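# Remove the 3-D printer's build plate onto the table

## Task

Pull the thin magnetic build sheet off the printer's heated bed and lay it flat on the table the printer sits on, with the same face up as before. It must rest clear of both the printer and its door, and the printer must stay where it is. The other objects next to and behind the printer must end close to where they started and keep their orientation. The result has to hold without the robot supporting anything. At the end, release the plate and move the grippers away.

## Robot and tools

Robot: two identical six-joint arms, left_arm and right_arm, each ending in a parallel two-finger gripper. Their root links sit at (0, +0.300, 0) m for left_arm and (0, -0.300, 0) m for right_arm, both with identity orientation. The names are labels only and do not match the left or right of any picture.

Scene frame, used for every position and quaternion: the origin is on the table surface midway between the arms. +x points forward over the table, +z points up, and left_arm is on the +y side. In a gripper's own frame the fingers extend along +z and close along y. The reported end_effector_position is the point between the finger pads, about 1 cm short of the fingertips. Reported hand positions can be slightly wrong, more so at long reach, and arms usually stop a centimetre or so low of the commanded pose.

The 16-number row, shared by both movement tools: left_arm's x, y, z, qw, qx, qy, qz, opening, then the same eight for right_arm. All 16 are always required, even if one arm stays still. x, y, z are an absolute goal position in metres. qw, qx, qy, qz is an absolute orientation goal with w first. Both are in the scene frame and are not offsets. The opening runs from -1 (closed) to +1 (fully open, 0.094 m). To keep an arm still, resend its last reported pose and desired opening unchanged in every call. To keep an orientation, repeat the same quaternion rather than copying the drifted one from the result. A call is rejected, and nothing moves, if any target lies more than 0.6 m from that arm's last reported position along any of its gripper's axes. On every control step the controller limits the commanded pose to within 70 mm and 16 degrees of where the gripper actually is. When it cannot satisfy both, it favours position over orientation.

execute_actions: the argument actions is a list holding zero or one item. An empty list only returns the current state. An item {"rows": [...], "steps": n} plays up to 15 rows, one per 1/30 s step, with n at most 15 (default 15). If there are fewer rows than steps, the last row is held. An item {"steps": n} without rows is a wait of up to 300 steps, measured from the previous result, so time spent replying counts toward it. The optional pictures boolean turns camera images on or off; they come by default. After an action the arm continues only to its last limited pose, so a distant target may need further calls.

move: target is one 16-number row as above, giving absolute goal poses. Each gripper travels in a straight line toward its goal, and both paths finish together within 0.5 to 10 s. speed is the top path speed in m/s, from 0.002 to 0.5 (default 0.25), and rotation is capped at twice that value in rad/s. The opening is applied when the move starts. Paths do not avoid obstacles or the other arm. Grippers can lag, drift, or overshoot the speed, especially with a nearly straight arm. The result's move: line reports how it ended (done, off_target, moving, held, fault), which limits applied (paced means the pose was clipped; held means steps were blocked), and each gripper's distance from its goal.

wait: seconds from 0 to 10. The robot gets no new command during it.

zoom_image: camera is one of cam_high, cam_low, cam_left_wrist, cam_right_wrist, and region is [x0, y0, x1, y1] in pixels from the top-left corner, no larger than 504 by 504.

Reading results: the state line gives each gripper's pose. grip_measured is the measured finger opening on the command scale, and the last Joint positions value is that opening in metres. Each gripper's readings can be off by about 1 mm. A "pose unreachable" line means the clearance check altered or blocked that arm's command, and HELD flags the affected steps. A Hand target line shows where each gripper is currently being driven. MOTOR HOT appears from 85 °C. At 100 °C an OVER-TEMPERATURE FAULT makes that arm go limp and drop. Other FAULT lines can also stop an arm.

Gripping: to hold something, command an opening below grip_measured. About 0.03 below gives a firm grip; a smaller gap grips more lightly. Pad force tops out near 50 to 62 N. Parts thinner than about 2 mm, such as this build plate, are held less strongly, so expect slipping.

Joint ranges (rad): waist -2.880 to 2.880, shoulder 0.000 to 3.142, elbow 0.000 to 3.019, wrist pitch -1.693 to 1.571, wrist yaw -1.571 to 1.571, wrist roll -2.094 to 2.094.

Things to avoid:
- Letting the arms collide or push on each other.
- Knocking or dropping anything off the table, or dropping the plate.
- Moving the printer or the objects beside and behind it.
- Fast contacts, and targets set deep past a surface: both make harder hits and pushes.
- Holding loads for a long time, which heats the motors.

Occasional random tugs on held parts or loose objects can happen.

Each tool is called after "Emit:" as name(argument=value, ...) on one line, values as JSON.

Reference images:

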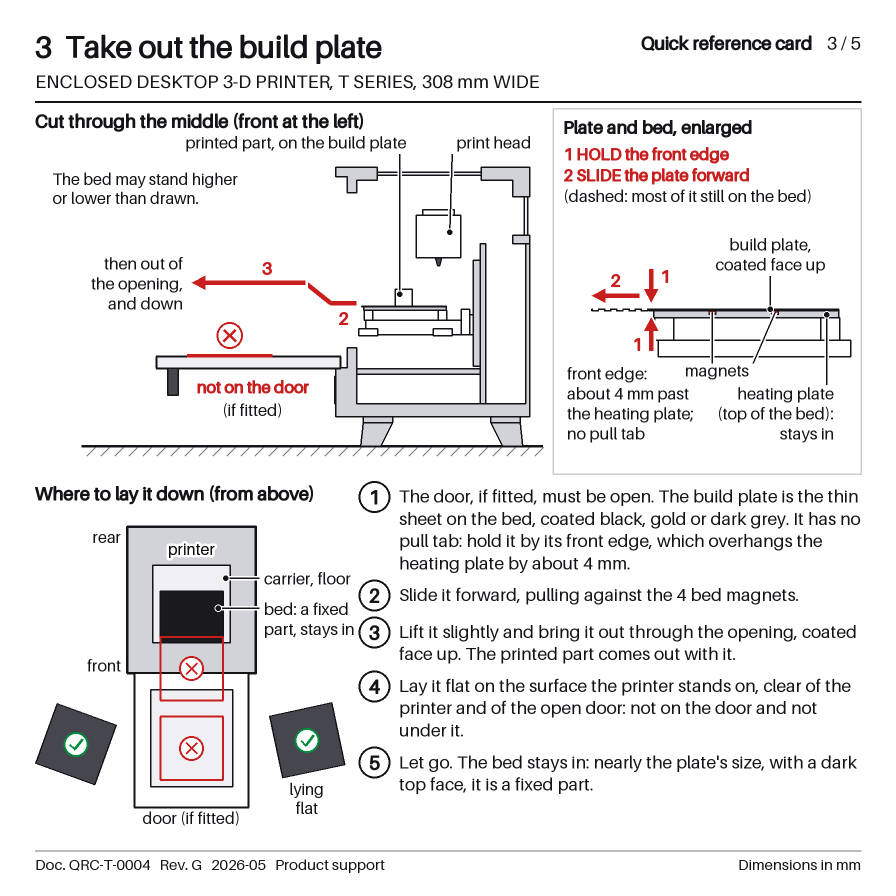

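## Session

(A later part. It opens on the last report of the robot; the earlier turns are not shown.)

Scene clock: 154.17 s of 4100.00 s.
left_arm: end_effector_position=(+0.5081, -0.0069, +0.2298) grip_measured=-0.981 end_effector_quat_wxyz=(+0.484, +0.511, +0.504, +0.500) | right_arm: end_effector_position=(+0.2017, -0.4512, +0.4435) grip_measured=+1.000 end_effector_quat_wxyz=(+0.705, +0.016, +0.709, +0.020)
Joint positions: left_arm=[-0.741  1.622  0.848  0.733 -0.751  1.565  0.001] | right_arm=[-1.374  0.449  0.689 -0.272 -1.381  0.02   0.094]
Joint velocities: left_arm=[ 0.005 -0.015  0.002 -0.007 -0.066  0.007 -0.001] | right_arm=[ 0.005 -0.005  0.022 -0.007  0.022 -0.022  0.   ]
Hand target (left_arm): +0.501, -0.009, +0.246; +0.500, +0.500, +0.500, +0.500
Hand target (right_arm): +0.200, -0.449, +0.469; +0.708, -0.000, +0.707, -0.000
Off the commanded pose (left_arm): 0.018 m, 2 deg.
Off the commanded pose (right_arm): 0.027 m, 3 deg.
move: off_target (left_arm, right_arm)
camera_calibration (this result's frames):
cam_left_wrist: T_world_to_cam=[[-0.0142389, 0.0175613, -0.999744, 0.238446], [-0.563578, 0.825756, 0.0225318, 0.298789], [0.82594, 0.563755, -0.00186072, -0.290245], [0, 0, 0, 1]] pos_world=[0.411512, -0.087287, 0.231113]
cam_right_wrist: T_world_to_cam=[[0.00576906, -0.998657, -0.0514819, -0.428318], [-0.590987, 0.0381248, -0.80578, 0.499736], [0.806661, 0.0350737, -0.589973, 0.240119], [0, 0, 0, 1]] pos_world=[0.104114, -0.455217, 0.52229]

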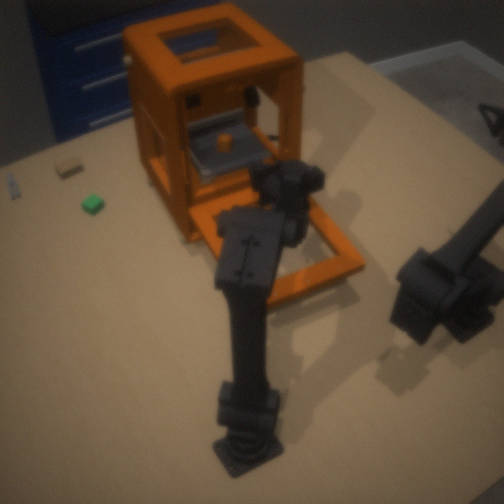

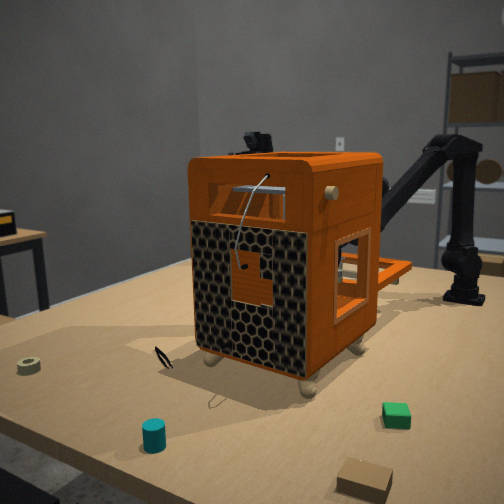

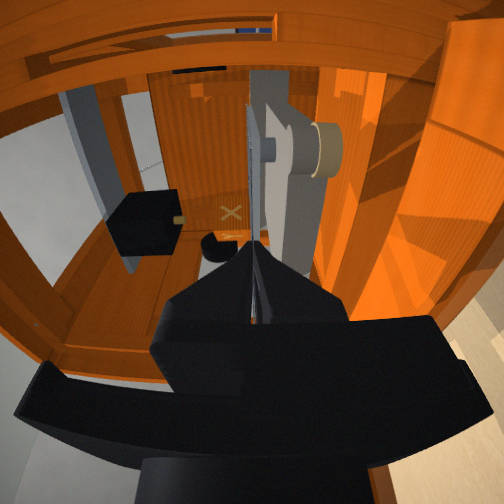

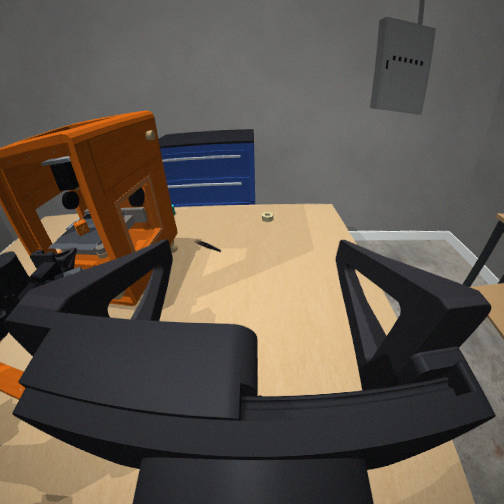

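Emit:
move(target=[0.515,-0.009,0.244,0.5,0.5,0.5,0.5,-0.7, 0.2,-0.45,0.47,0.707,0,0.707,0,1], speed=0.02)

Emit:
move(target=[0.552,-0.009,0.243,0.5,0.5,0.5,0.5,-0.7, 0.2,-0.45,0.47,0.707,0,0.707,0,1], speed=0.03)

Emit:
zoom_image(camera="cam_left_wrist", region=[180, 170, 340, 330])

Scene clock: 159.57 s of 4100.00 s.
left_arm: end_effector_position=(+0.5081, -0.0093, +0.2297) grip_measured=-0.702 end_effector_quat_wxyz=(+0.488, +0.514, +0.501, +0.497) | right_arm: end_effector_position=(+0.2017, -0.4513, +0.4430) grip_measured=+1.000 end_effector_quat_wxyz=(+0.705, +0.016, +0.709, +0.021)
Joint positions: left_arm=[-0.741  1.622  0.848  0.733 -0.737  1.565  0.014] | right_arm=[-1.374  0.449  0.688 -0.272 -1.381  0.02   0.094]
Joint velocities: left_arm=[-0.005  0.015 -0.017 -0.007 -0.066 -0.022  0.001] | right_arm=[-0.024 -0.015  0.007 -0.002 -0.007  0.037  0.   ]
Hand target (left_arm): +0.515, -0.009, +0.244; +0.500, +0.500, +0.500, +0.500
Hand target (right_arm): +0.200, -0.449, +0.469; +0.708, +0.000, +0.707, -0.000
Off the commanded pose (left_arm): 0.016 m, 2 deg.
Off the commanded pose (right_arm): 0.027 m, 3 deg.
After step 90, 0.83 s passed at rest.
move: off_target (left_arm, right_arm)
camera_calibration (this result's frames):
cam_left_wrist: T_world_to_cam=[[-0.0143826, 0.0173392, -0.999746, 0.238493], [-0.552186, 0.83342, 0.0223984, 0.295055], [0.833597, 0.552368, -0.00241229, -0.292788], [0, 0, 0, 1]] pos_world=[0.410423, -0.0883136, 0.231117]
cam_right_wrist: T_world_to_cam=[[0.00575744, -0.998599, -0.0526041, -0.427918], [-0.591167, 0.0390292, -0.805605, 0.499678], [0.806529, 0.035736, -0.590114, 0.240172], [0, 0, 0, 1]] pos_world=[0.104151, -0.455403, 0.521761]

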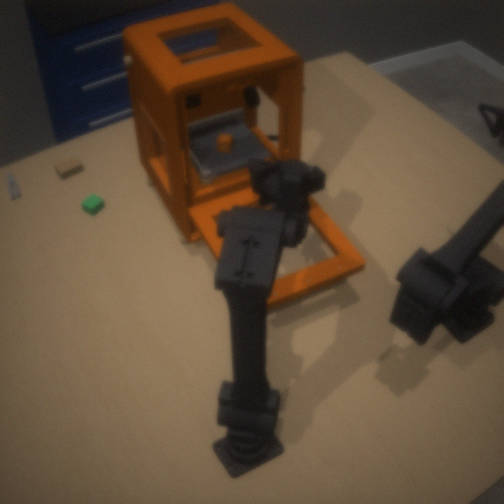

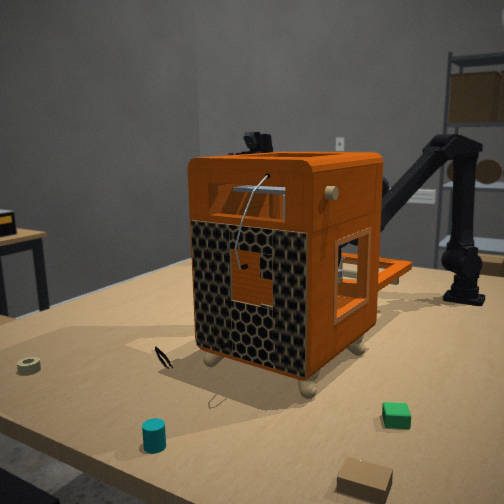

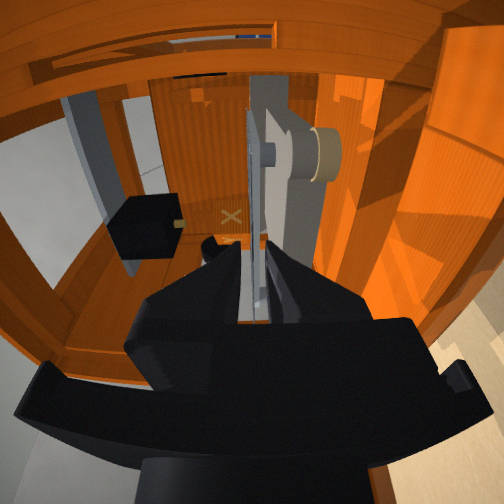

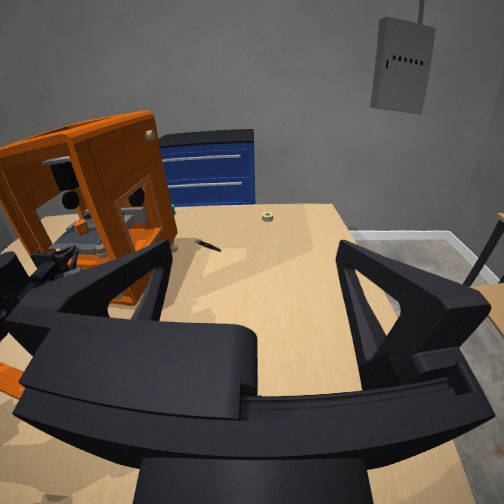

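Scene clock: 161.40 s of 4100.00 s.
left_arm: end_effector_position=(+0.5356, -0.0020, +0.2305) grip_measured=-0.702 end_effector_quat_wxyz=(+0.491, +0.511, +0.501, +0.496) | right_arm: end_effector_position=(+0.2018, -0.4515, +0.4422) grip_measured=+1.000 end_effector_quat_wxyz=(+0.704, +0.017, +0.709, +0.021)
Joint positions: left_arm=[-0.691  1.659  0.894  0.733 -0.686  1.565  0.014] | right_arm=[-1.374  0.449  0.687 -0.272 -1.381  0.02   0.094]
Joint velocities: left_arm=[-0.024  0.005 -0.002 -0.007  0.022 -0.022  0.001] | right_arm=[-0.005 -0.005  0.012  0.007 -0.007 -0.022  0.   ]
Hand target (left_arm): +0.551, -0.008, +0.243; +0.500, +0.500, +0.500, +0.500
Hand target (right_arm): +0.200, -0.449, +0.469; +0.708, +0.000, +0.707, -0.000
Off the commanded pose (left_arm): 0.022 m, 2 deg.
Off the commanded pose (right_arm): 0.028 m, 3 deg.
move: off_target (left_arm, right_arm)
camera_calibration (this result's frames):
cam_left_wrist: T_world_to_cam=[[-0.00870318, 0.00992578, -0.999913, 0.236502], [-0.552315, 0.833533, 0.0130815, 0.306437], [0.83359, 0.552381, -0.00177223, -0.319903], [0, 0, 0, 1]] pos_world=[0.437976, -0.0810645, 0.231906]
cam_right_wrist: T_world_to_cam=[[0.00574155, -0.998519, -0.0541002, -0.427384], [-0.591406, 0.0402346, -0.805369, 0.499599], [0.806353, 0.0366193, -0.5903, 0.240242], [0, 0, 0, 1]] pos_world=[0.1042, -0.45565, 0.521055]

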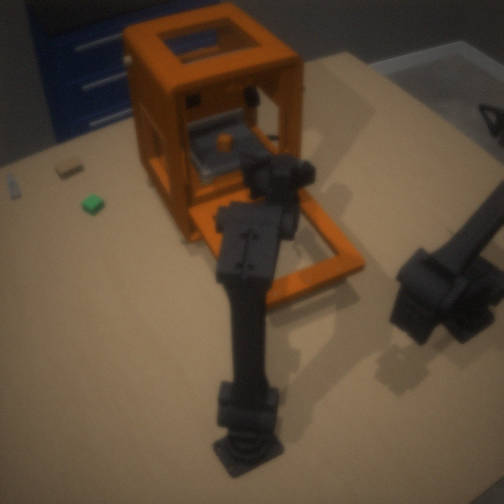

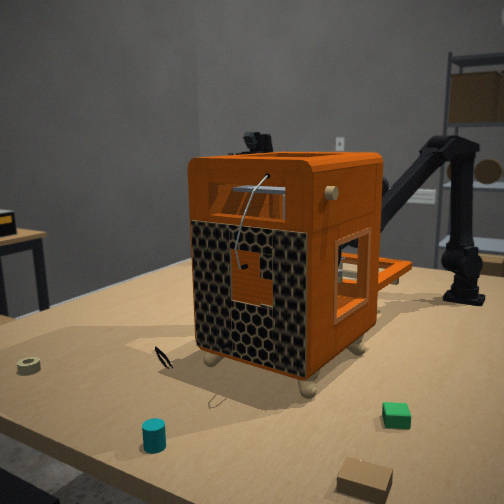

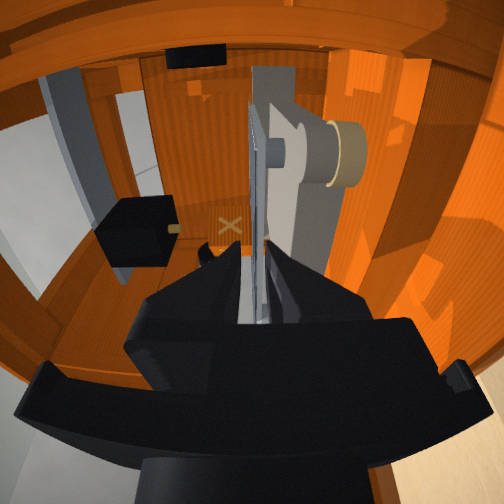

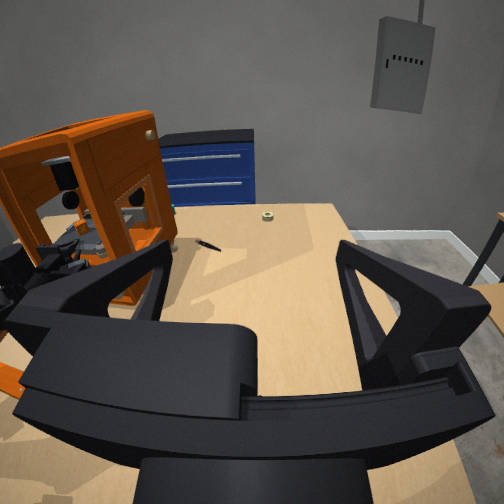

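Region (180, 170, 340, 330) of cam_left_wrist's 504x504 image, scaled by 3.150, with more detail than that image has.

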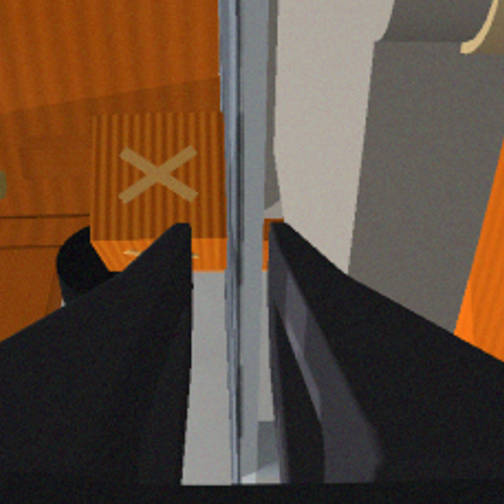

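Emit:
execute_actions(actions=[{"rows":[[0.552,-0.009,0.243,0.5,0.5,0.5,0.5,-0.85, 0.2,-0.45,0.47,0.707,0,0.707,0,1],[0.552,-0.009,0.243,0.5,0.5,0.5,0.5,-0.85, 0.2,-0.45,0.47,0.707,0,0.707,0,1],[0.552,-0.009,0.243,0.5,0.5,0.5,0.5,-0.92, 0.2,-0.45,0.47,0.707,0,0.707,0,1],[0.552,-0.009,0.243,0.5,0.5,0.5,0.5,-0.92, 0.2,-0.45,0.47,0.707,0,0.707,0,1],[0.552,-0.009,0.243,0.5,0.5,0.5,0.5,-1, 0.2,-0.45,0.47,0.707,0,0.707,0,1]],"steps":15}], pictures=false)

Emit:
move(target=[0.40,-0.005,0.252,0.5,0.5,0.5,0.5,-1, 0.2,-0.45,0.47,0.707,0,0.707,0,1], speed=0.04)

Emit:
move(target=[0.30,0.0,0.27,0.5,0.5,0.5,0.5,-1, 0.2,-0.45,0.47,0.707,0,0.707,0,1], speed=0.06)

Scene clock: 173.97 s of 4100.00 s.
left_arm: end_effector_position=(+0.5362, -0.0025, +0.2311) grip_measured=-0.978 end_effector_quat_wxyz=(+0.492, +0.510, +0.501, +0.496) | right_arm: end_effector_position=(+0.2018, -0.4515, +0.4422) grip_measured=+1.000 end_effector_quat_wxyz=(+0.704, +0.017, +0.709, +0.021)
Joint positions: left_arm=[-0.691  1.659  0.896  0.733 -0.686  1.565  0.001] | right_arm=[-1.374  0.449  0.687 -0.272 -1.381  0.02   0.094]
Joint velocities: left_arm=[-0.005 -0.024 -0.012 -0.017 -0.022 -0.007  0.   ] | right_arm=[-0.015 -0.024 -0.012  0.002 -0.037  0.066  0.   ]
Hand target (left_arm): +0.551, -0.008, +0.243; +0.500, +0.500, +0.500, +0.500
Hand target (right_arm): +0.200, -0.449, +0.469; +0.708, +0.000, +0.707, -0.000
Off the commanded pose (left_arm): 0.021 m, 2 deg.
Off the commanded pose (right_arm): 0.028 m, 3 deg.
Steps of this call (steps 1 to 90: nothing new was sent; then 9.07 s passed at rest; steps 91 to 105: all 15 steps of this action). Readings (end_effector_position):
91: left_arm (+0.5356, -0.0021, +0.2305) | right_arm (+0.2018, -0.4515, +0.4422)
92: left_arm (+0.5356, -0.0021, +0.2305) | right_arm (+0.2018, -0.4515, +0.4422)
94: left_arm (+0.5356, -0.0021, +0.2305) | right_arm (+0.2018, -0.4515, +0.4422)
98: left_arm (+0.5359, -0.0023, +0.2306) | right_arm (+0.2018, -0.4515, +0.4422)
105: the state above

Scene clock: 177.97 s of 4100.00 s.
left_arm: end_effector_position=(+0.4055, -0.0058, +0.2342) grip_measured=-0.978 end_effector_quat_wxyz=(+0.483, +0.514, +0.501, +0.501) | right_arm: end_effector_position=(+0.2017, -0.4512, +0.4435) grip_measured=+1.000 end_effector_quat_wxyz=(+0.705, +0.016, +0.709, +0.020)
Joint positions: left_arm=[-0.918  1.448  0.657  0.74  -0.923  1.563  0.001] | right_arm=[-1.374  0.449  0.689 -0.272 -1.381  0.02   0.094]
Joint velocities: left_arm=[-0.005  0.005  0.017 -0.022 -0.022 -0.11  -0.   ] | right_arm=[ 0.015  0.005  0.007 -0.017  0.007  0.051  0.   ]
Hand target (left_arm): +0.401, -0.005, +0.253; +0.500, +0.500, +0.499, +0.501
Hand target (right_arm): +0.200, -0.449, +0.469; +0.708, +0.000, +0.707, -0.000
Off the commanded pose (left_arm): 0.019 m, 3 deg.
Off the commanded pose (right_arm): 0.027 m, 3 deg.
move: off_target (left_arm, right_arm)
camera_calibration (this result's frames):
cam_left_wrist: T_world_to_cam=[[-0.0142154, 0.0274744, -0.999521, 0.24135], [-0.559375, 0.828345, 0.0307248, 0.236305], [0.828793, 0.559544, 0.00359321, -0.208574], [0, 0, 0, 1]] pos_world=[0.308478, -0.0856669, 0.234724]
cam_right_wrist: T_world_to_cam=[[0.00576906, -0.998657, -0.0514819, -0.428318], [-0.590987, 0.0381248, -0.80578, 0.499736], [0.806661, 0.0350737, -0.589973, 0.240119], [0, 0, 0, 1]] pos_world=[0.104114, -0.455217, 0.52229]

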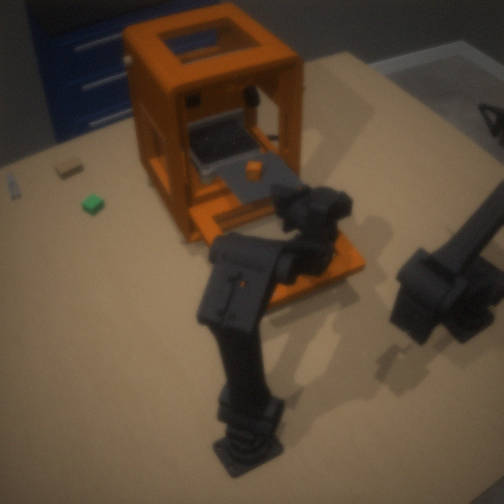

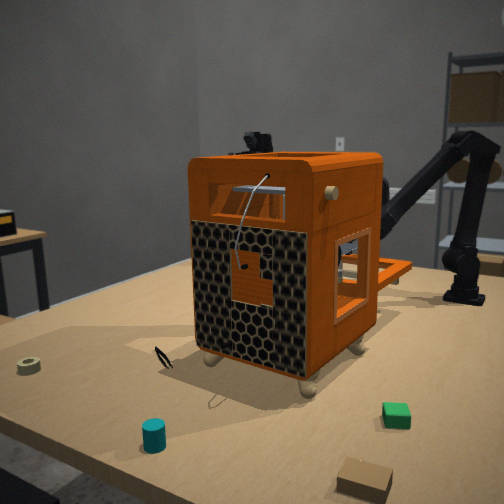

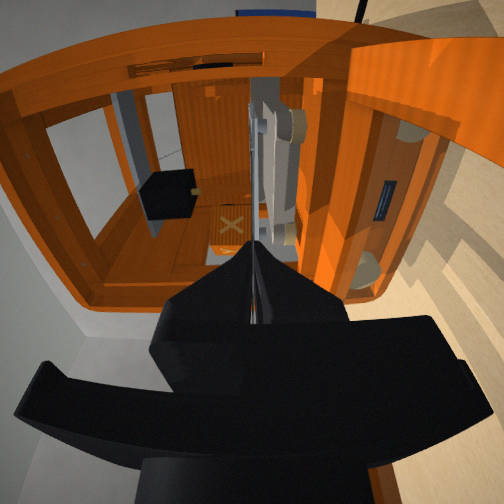

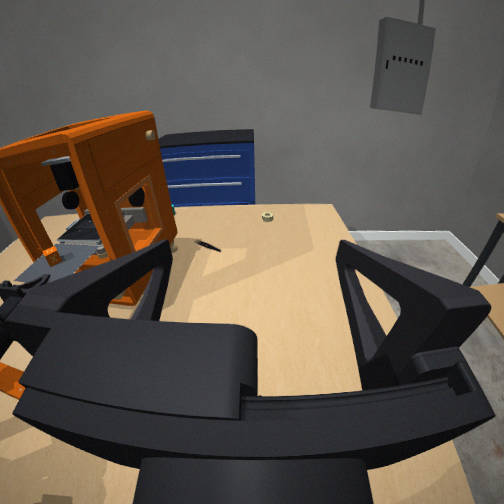

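Scene clock: 180.17 s of 4100.00 s.
left_arm: end_effector_position=(+0.3045, -0.0032, +0.2614) grip_measured=-0.978 end_effector_quat_wxyz=(+0.495, +0.503, +0.500, +0.502) | right_arm: end_effector_position=(+0.2018, -0.4514, +0.4424) grip_measured=+1.000 end_effector_quat_wxyz=(+0.704, +0.017, +0.709, +0.021)
Joint positions: left_arm=[-1.158  1.248  0.544  0.689 -1.16   1.567  0.001] | right_arm=[-1.374  0.449  0.687 -0.272 -1.381  0.02   0.094]
Joint velocities: left_arm=[-0.005 -0.015 -0.002  0.007 -0.037 -0.022 -0.   ] | right_arm=[-0.015 -0.005  0.007 -0.017  0.007 -0.022  0.   ]
Hand target (left_arm): +0.301, -0.001, +0.271; +0.500, +0.500, +0.499, +0.501
Hand target (right_arm): +0.200, -0.449, +0.469; +0.708, +0.000, +0.707, +0.000
Off the commanded pose (left_arm): 0.010 m, 1 deg.
Off the commanded pose (right_arm): 0.028 m, 3 deg.
move: off_target (right_arm)
camera_calibration (this result's frames):
cam_left_wrist: T_world_to_cam=[[0.00983632, 0.00589676, -0.999934, 0.259787], [-0.558337, 0.829614, -0.000599993, 0.18482], [0.829556, 0.558306, 0.0114527, -0.128735], [0, 0, 0, 1]] pos_world=[0.20743, -0.082988, 0.261355]
cam_right_wrist: T_world_to_cam=[[0.00574556, -0.998539, -0.0537262, -0.427518], [-0.591346, 0.0399333, -0.805428, 0.499619], [0.806397, 0.0363984, -0.590253, 0.240225], [0, 0, 0, 1]] pos_world=[0.104188, -0.455588, 0.521232]

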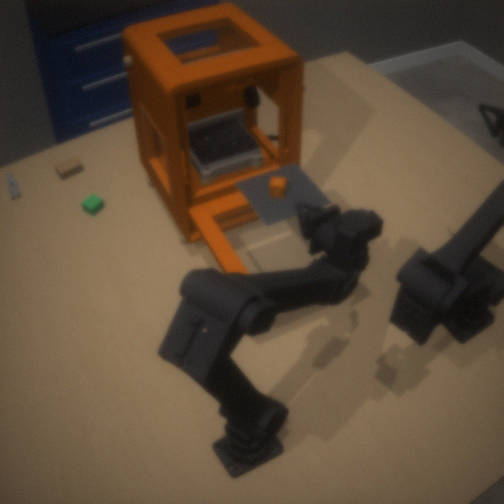

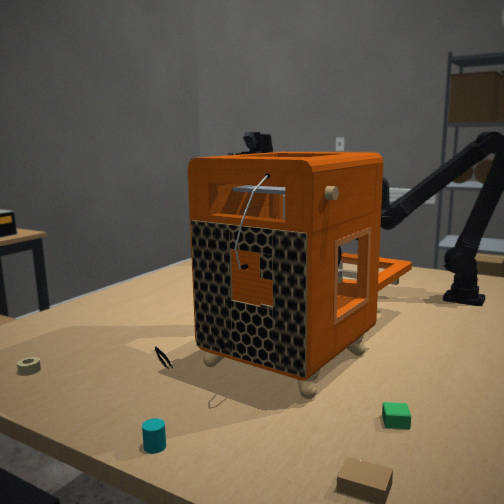

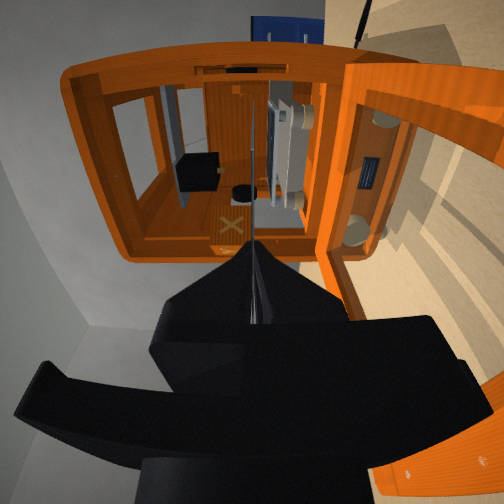

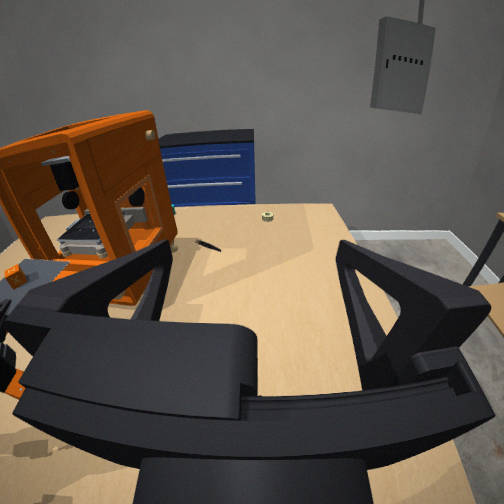

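Emit:
move(target=[0.33,0.38,0.25,0.5,0.5,0.5,0.5,-1, 0.2,-0.45,0.47,0.707,0,0.707,0,1], speed=0.1)

Emit:
move(target=[0.38,0.38,0.06,0.43,0.561,0.561,0.43,-1, 0.2,-0.45,0.47,0.707,0,0.707,0,1], speed=0.07)

Scene clock: 187.50 s of 4100.00 s.
left_arm: end_effector_position=(+0.3234, +0.3758, +0.2287) grip_measured=-0.978 end_effector_quat_wxyz=(+0.493, +0.505, +0.522, +0.478) | right_arm: end_effector_position=(+0.2017, -0.4512, +0.4435) grip_measured=+1.000 end_effector_quat_wxyz=(+0.705, +0.016, +0.709, +0.020)
Joint positions: left_arm=[0.465 0.599 0.175 0.361 0.463 1.567 0.001] | right_arm=[-1.374  0.449  0.689 -0.272 -1.381  0.02   0.094]
Joint velocities: left_arm=[-0.015 -0.024 -0.007  0.017  0.022 -0.037  0.   ] | right_arm=[-0.005 -0.005  0.017 -0.007 -0.007  0.037  0.   ]
Hand target (left_arm): +0.327, +0.378, +0.250; +0.502, +0.498, +0.505, +0.495
Hand target (right_arm): +0.200, -0.449, +0.469; +0.708, +0.000, +0.707, -0.000
Off the commanded pose (left_arm): 0.023 m, 4 deg.
Off the commanded pose (right_arm): 0.027 m, 3 deg.
After step 90, 0.13 s passed at rest.
move: off_target (left_arm, right_arm)
camera_calibration (this result's frames):
cam_left_wrist: T_world_to_cam=[[-0.0398452, -0.0362905, -0.998547, 0.256264], [-0.558315, 0.829592, -0.0078716, -0.117536], [0.828672, 0.55719, -0.0533167, -0.340102], [0, 0, 0, 1]] pos_world=[0.226422, 0.296309, 0.236833]
cam_right_wrist: T_world_to_cam=[[0.00576906, -0.998657, -0.0514819, -0.428318], [-0.590987, 0.0381248, -0.80578, 0.499736], [0.806661, 0.0350737, -0.589973, 0.240119], [0, 0, 0, 1]] pos_world=[0.104114, -0.455217, 0.52229]

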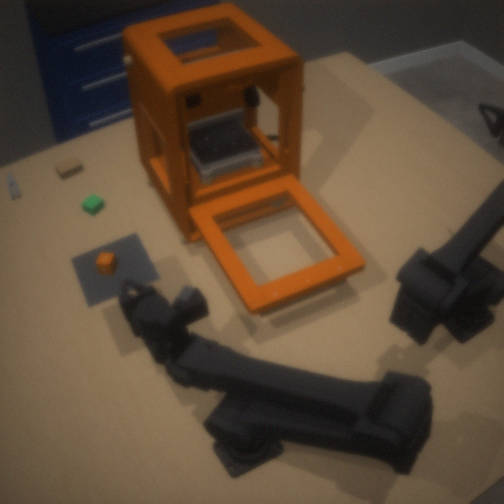

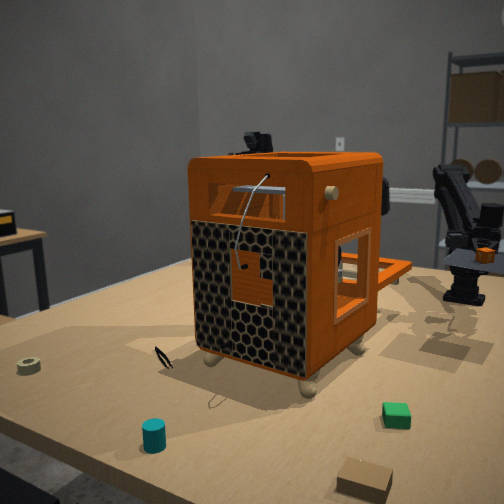

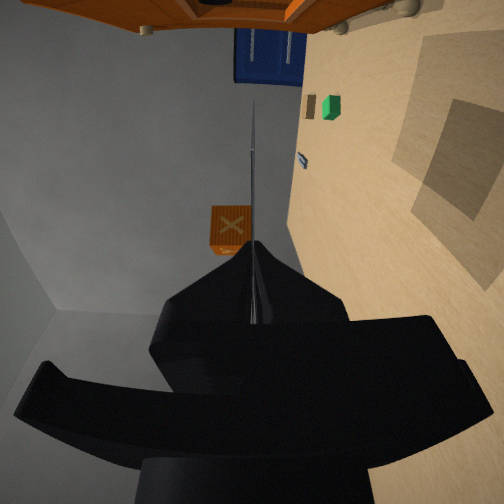

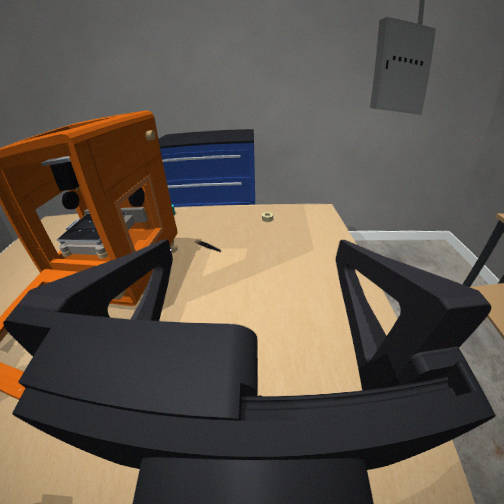

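Scene clock: 190.53 s of 4100.00 s.
left_arm: end_effector_position=(+0.3593, +0.3759, +0.0497) grip_measured=-0.978 end_effector_quat_wxyz=(+0.422, +0.563, +0.583, +0.407) | right_arm: end_effector_position=(+0.2018, -0.4515, +0.4422) grip_measured=+1.000 end_effector_quat_wxyz=(+0.704, +0.017, +0.709, +0.021)
Joint positions: left_arm=[0.372 1.59  0.133 1.117 0.353 1.658 0.001] | right_arm=[-1.374  0.449  0.687 -0.272 -1.381  0.02   0.094]
Joint velocities: left_arm=[-0.005 -0.005 -0.012 -0.002 -0.095  0.022  0.001] | right_arm=[-0.015 -0.015 -0.037  0.002  0.051  0.007  0.   ]
Hand target (left_arm): +0.375, +0.379, +0.064; +0.430, +0.561, +0.561, +0.430
Hand target (right_arm): +0.200, -0.449, +0.469; +0.708, -0.000, +0.707, -0.000
Off the commanded pose (left_arm): 0.024 m, 4 deg.
Off the commanded pose (right_arm): 0.028 m, 3 deg.
move: off_target (left_arm, right_arm)
camera_calibration (this result's frames):
cam_left_wrist: T_world_to_cam=[[-0.297326, -0.0389726, -0.95398, 0.170276], [-0.540422, 0.830574, 0.134502, -0.112793], [0.787109, 0.555543, -0.268013, -0.353183], [0, 0, 0, 1]] pos_world=[0.267665, 0.296528, 0.0829528]
cam_right_wrist: T_world_to_cam=[[0.00574155, -0.998519, -0.0541002, -0.427384], [-0.591406, 0.0402346, -0.805369, 0.499599], [0.806353, 0.0366193, -0.5903, 0.240242], [0, 0, 0, 1]] pos_world=[0.1042, -0.45565, 0.521055]

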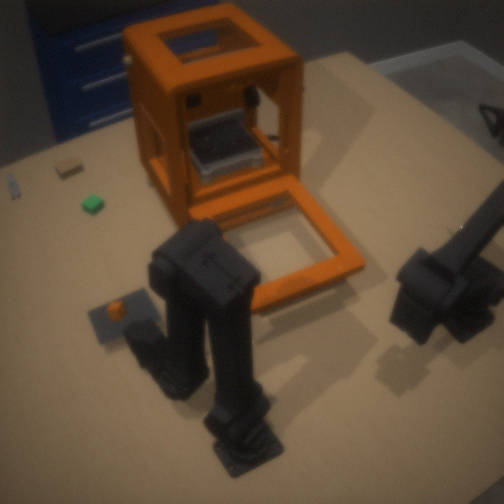

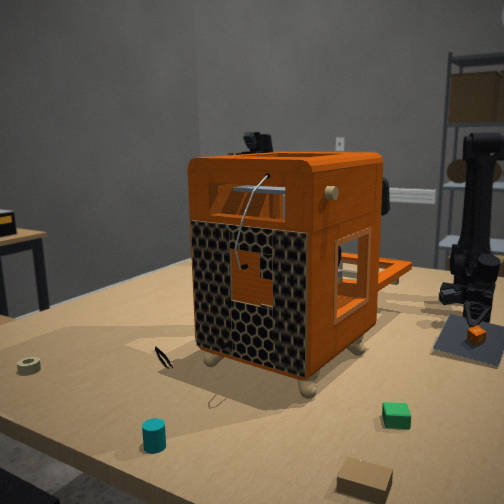

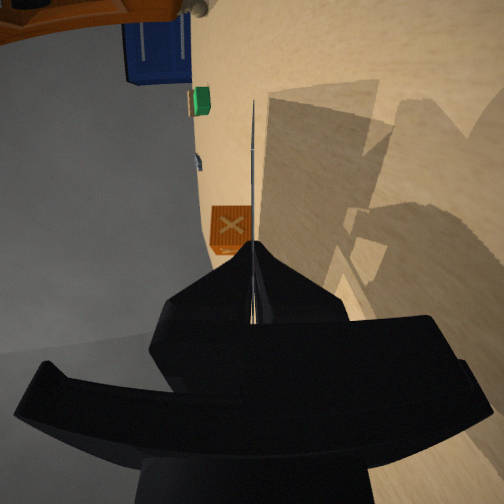

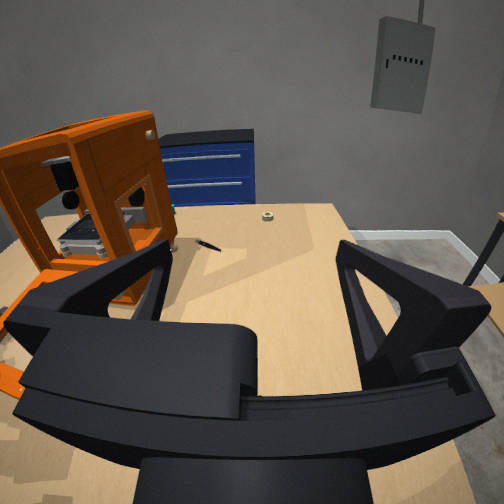

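Emit:
move(target=[0.46,0.39,0.052,0.43,0.561,0.561,0.43,-1, 0.2,-0.45,0.47,0.707,0,0.707,0,1], speed=0.04)

Scene clock: 196.63 s of 4100.00 s.
left_arm: end_effector_position=(+0.4451, +0.3903, +0.0450) grip_measured=-0.978 end_effector_quat_wxyz=(+0.423, +0.564, +0.568, +0.424) | right_arm: end_effector_position=(+0.2017, -0.4512, +0.4435) grip_measured=+1.000 end_effector_quat_wxyz=(+0.705, +0.016, +0.709, +0.020)
Joint positions: left_arm=[0.311 1.747 0.356 1.091 0.294 1.658 0.001] | right_arm=[-1.374  0.449  0.689 -0.272 -1.381  0.02   0.094]
Joint velocities: left_arm=[-0.005  0.005  0.002 -0.017 -0.007 -0.051 -0.   ] | right_arm=[-0.005 -0.005 -0.007  0.002  0.051 -0.037  0.   ]
Hand target (left_arm): +0.459, +0.391, +0.051; +0.430, +0.562, +0.561, +0.430
Hand target (right_arm): +0.200, -0.449, +0.469; +0.708, -0.000, +0.707, -0.000
Off the commanded pose (left_arm): 0.016 m, 1 deg.
Off the commanded pose (right_arm): 0.027 m, 3 deg.
After step 90, 0.23 s passed at rest.
move: off_target (left_arm, right_arm)
camera_calibration (this result's frames):
cam_left_wrist: T_world_to_cam=[[-0.267269, -0.00791858, -0.963589, 0.166766], [-0.54103, 0.828713, 0.143254, -0.0771613], [0.797405, 0.559618, -0.225774, -0.438143], [0, 0, 0, 1]] pos_world=[0.352202, 0.310458, 0.0728268]
cam_right_wrist: T_world_to_cam=[[0.00576906, -0.998657, -0.0514819, -0.428318], [-0.590987, 0.0381248, -0.80578, 0.499736], [0.806661, 0.0350737, -0.589973, 0.240119], [0, 0, 0, 1]] pos_world=[0.104114, -0.455217, 0.52229]

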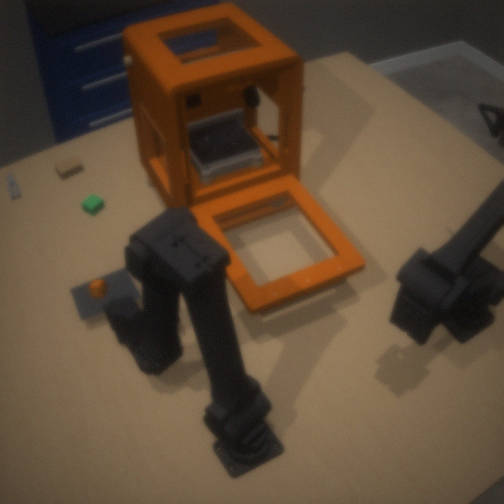

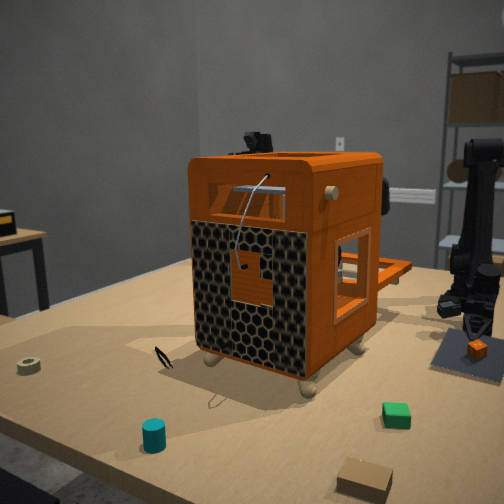

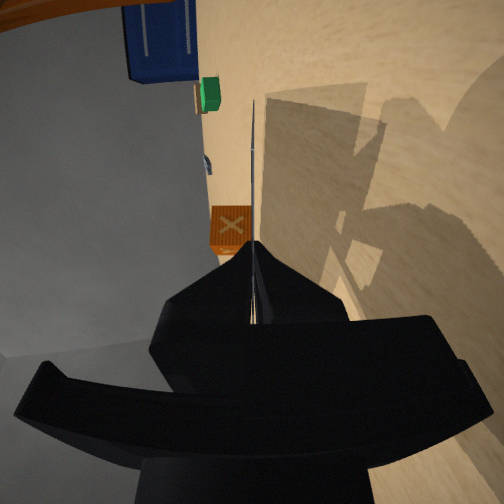

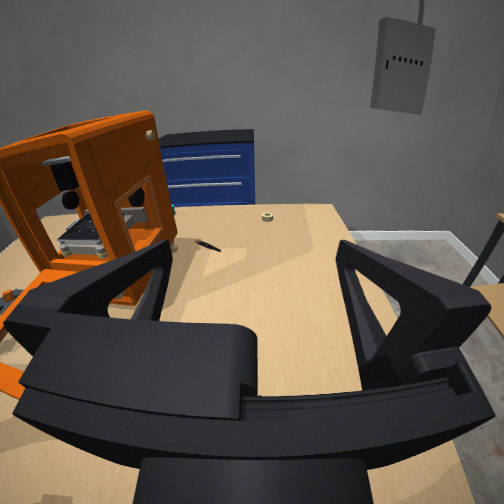

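Emit:
move(target=[0.46,0.39,0.04,0.43,0.561,0.561,0.43,-1, 0.2,-0.45,0.47,0.707,0,0.707,0,1], speed=0.02)

Emit:
move(target=[0.46,0.39,0.04,0.43,0.561,0.561,0.43,-0.6, 0.2,-0.45,0.47,0.707,0,0.707,0,1], speed=0.02)

Emit:
move(target=[0.455,0.39,0.028,0.354,0.612,0.612,0.354,-0.6, 0.2,-0.45,0.47,0.707,0,0.707,0,1], speed=0.02)

Scene clock: 206.93 s of 4100.00 s.
left_arm: end_effector_position=(+0.4475, +0.3908, +0.0356) grip_measured=-0.978 end_effector_quat_wxyz=(+0.422, +0.565, +0.570, +0.422) | right_arm: end_effector_position=(+0.2017, -0.4514, +0.4428) grip_measured=+1.000 end_effector_quat_wxyz=(+0.705, +0.017, +0.709, +0.021)
Joint positions: left_arm=[0.31  1.79  0.366 1.119 0.292 1.658 0.001] | right_arm=[-1.374  0.449  0.688 -0.272 -1.381  0.02   0.094]
Joint velocities: left_arm=[-0.015  0.005  0.007 -0.012 -0.051 -0.037 -0.001] | right_arm=[-0.005 -0.005 -0.007 -0.022  0.007  0.007  0.   ]
Hand target (left_arm): +0.460, +0.390, +0.040; +0.430, +0.561, +0.561, +0.430
Hand target (right_arm): +0.200, -0.449, +0.469; +0.708, +0.000, +0.707, +0.000
Off the commanded pose (left_arm): 0.013 m, 2 deg.
Off the commanded pose (right_arm): 0.027 m, 3 deg.
After step 90, 5.73 s passed at rest.
move: off_target (left_arm, right_arm)
camera_calibration (this result's frames):
cam_left_wrist: T_world_to_cam=[[-0.272361, -0.00904104, -0.962153, 0.161009], [-0.540812, 0.828498, 0.145305, -0.0749631], [0.795828, 0.559919, -0.23054, -0.441678], [0, 0, 0, 1]] pos_world=[0.354811, 0.310866, 0.0639834]
cam_right_wrist: T_world_to_cam=[[0.00575351, -0.998579, -0.0529781, -0.427784], [-0.591227, 0.0393306, -0.805546, 0.499658], [0.806485, 0.0359568, -0.59016, 0.24019], [0, 0, 0, 1]] pos_world=[0.104163, -0.455465, 0.521585]

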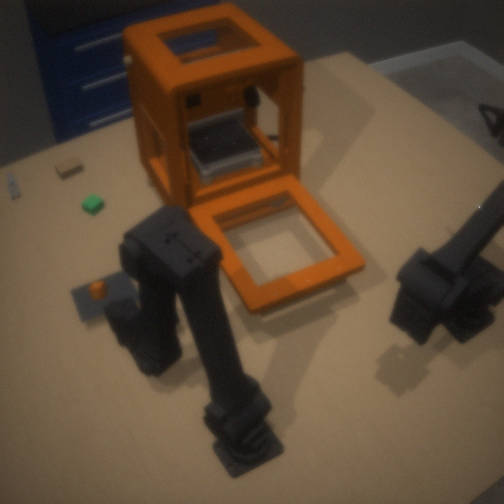

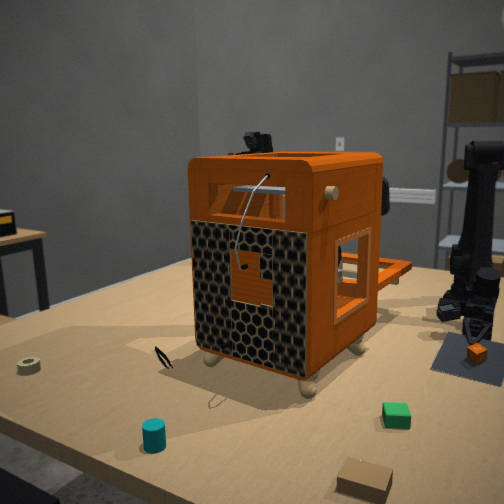

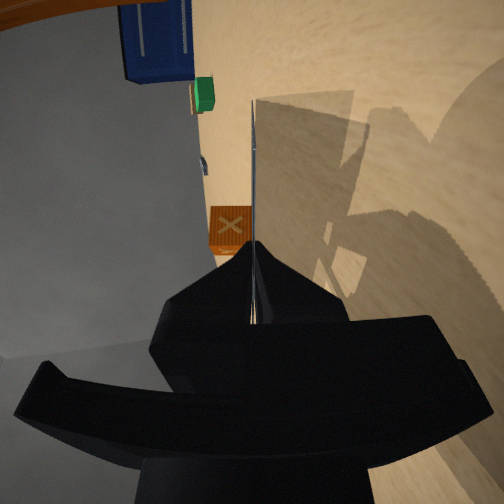

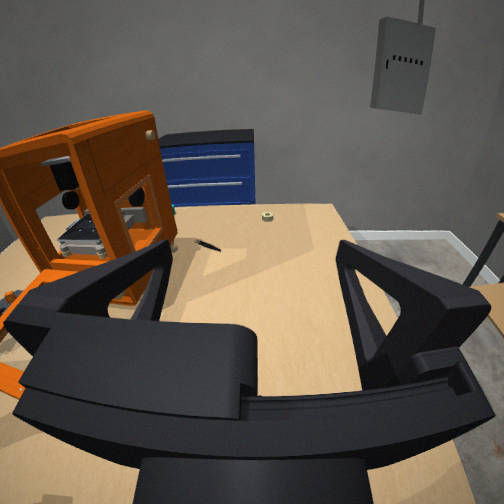

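Scene clock: 208.53 s of 4100.00 s.
left_arm: end_effector_position=(+0.4474, +0.3905, +0.0346) grip_measured=-0.602 end_effector_quat_wxyz=(+0.421, +0.566, +0.570, +0.421) | right_arm: end_effector_position=(+0.2018, -0.4515, +0.4422) grip_measured=+1.000 end_effector_quat_wxyz=(+0.704, +0.017, +0.709, +0.021)
Joint positions: left_arm=[0.309 1.792 0.366 1.119 0.292 1.658 0.019] | right_arm=[-1.374  0.449  0.687 -0.272 -1.381  0.02   0.094]
Joint velocities: left_arm=[ 0.005  0.005  0.002  0.007  0.066  0.007 -0.001] | right_arm=[ 0.015 -0.005 -0.012  0.017  0.037 -0.007  0.   ]
Hand target (left_arm): +0.460, +0.390, +0.040; +0.430, +0.561, +0.561, +0.430
Hand target (right_arm): +0.200, -0.449, +0.469; +0.708, -0.000, +0.707, -0.000
Off the commanded pose (left_arm): 0.014 m, 2 deg.
Off the commanded pose (right_arm): 0.028 m, 3 deg.
move: off_target (left_arm, right_arm)
camera_calibration (this result's frames):
cam_left_wrist: T_world_to_cam=[[-0.274461, -0.00960695, -0.96155, 0.161148], [-0.540178, 0.828806, 0.145906, -0.0751411], [0.795536, 0.559454, -0.232665, -0.441249], [0, 0, 0, 1]] pos_world=[0.354669, 0.310684, 0.0632527]
cam_right_wrist: T_world_to_cam=[[0.00574155, -0.998519, -0.0541002, -0.427384], [-0.591406, 0.0402346, -0.805369, 0.499599], [0.806353, 0.0366193, -0.5903, 0.240242], [0, 0, 0, 1]] pos_world=[0.1042, -0.45565, 0.521055]

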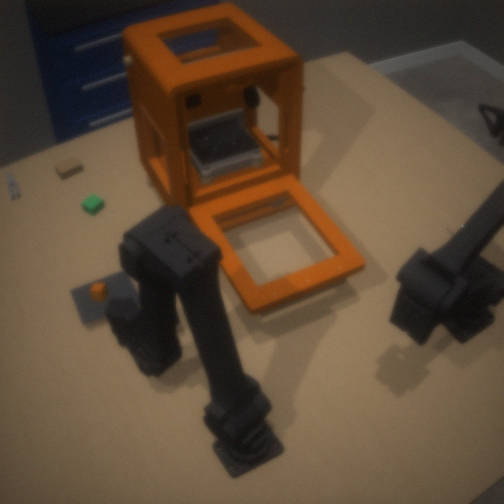

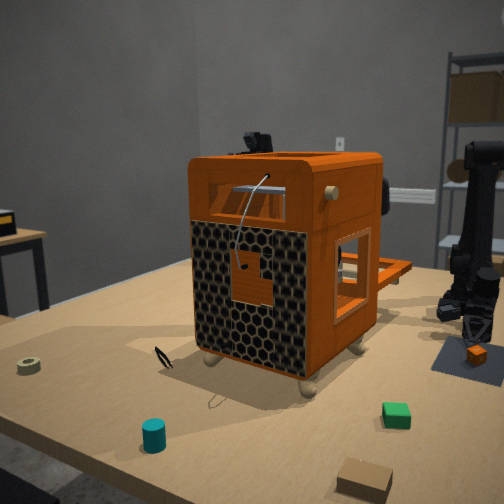

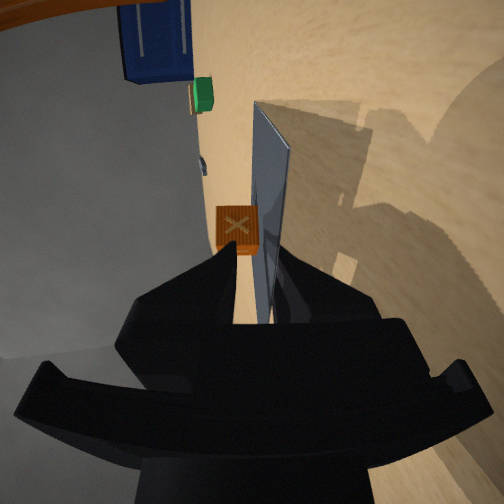

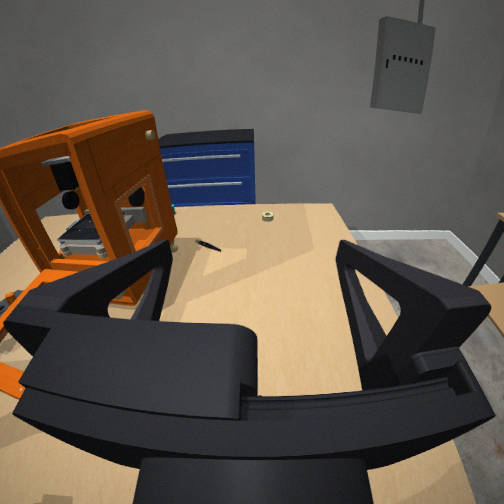

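Scene clock: 214.47 s of 4100.00 s.
left_arm: end_effector_position=(+0.4392, +0.3894, +0.0119) grip_measured=-0.602 end_effector_quat_wxyz=(+0.349, +0.611, +0.624, +0.340) | right_arm: end_effector_position=(+0.2017, -0.4512, +0.4435) grip_measured=+1.000 end_effector_quat_wxyz=(+0.705, +0.016, +0.709, +0.020)
Joint positions: left_arm=[0.299 1.645 0.412 0.658 0.255 1.709 0.019] | right_arm=[-1.374  0.449  0.689 -0.272 -1.381  0.02   0.094]
Joint velocities: left_arm=[-0.015 -0.015 -0.007  0.007 -0.022 -0.022  0.001] | right_arm=[-0.005 -0.005 -0.002 -0.007  0.037 -0.051  0.   ]
Hand target (left_arm): +0.455, +0.390, +0.027; +0.355, +0.612, +0.612, +0.354
Hand target (right_arm): +0.200, -0.449, +0.469; +0.708, +0.000, +0.707, -0.000
Off the commanded pose (left_arm): 0.023 m, 2 deg.
Off the commanded pose (right_arm): 0.027 m, 3 deg.
move: off_target (left_arm, right_arm)
camera_calibration (this result's frames):
cam_left_wrist: T_world_to_cam=[[-0.512284, -0.0271466, -0.858387, 0.247134], [-0.487778, 0.831838, 0.264798, -0.100918], [0.70685, 0.554354, -0.439379, -0.395985], [0, 0, 0, 1]] pos_world=[0.357279, 0.310172, 0.064872]
cam_right_wrist: T_world_to_cam=[[0.00576906, -0.998657, -0.0514819, -0.428318], [-0.590987, 0.0381248, -0.80578, 0.499736], [0.806661, 0.0350737, -0.589973, 0.240119], [0, 0, 0, 1]] pos_world=[0.104114, -0.455217, 0.52229]

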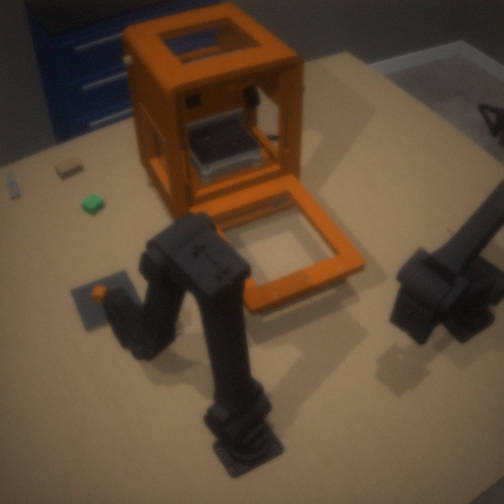

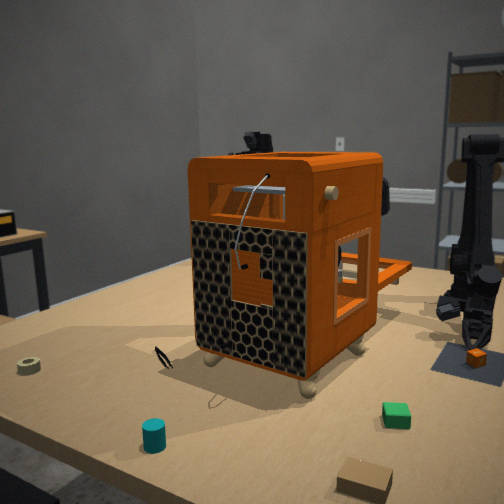

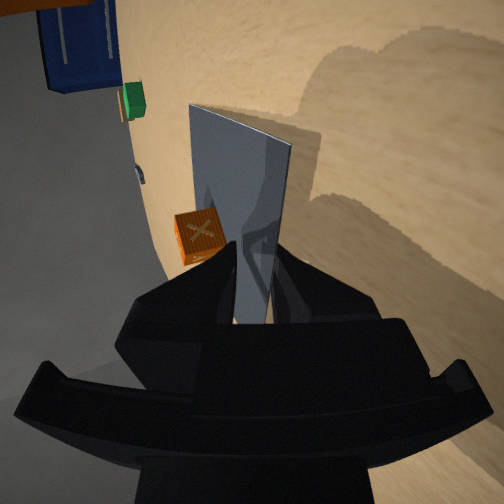

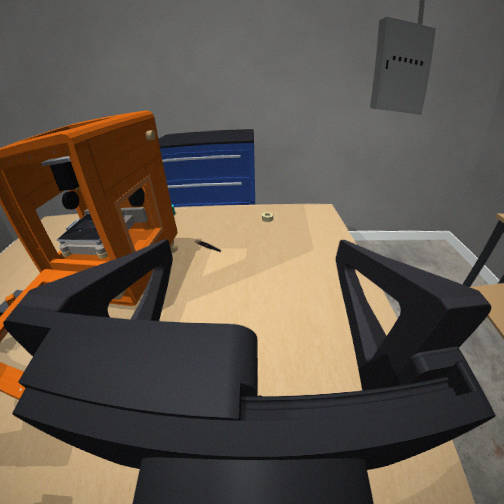

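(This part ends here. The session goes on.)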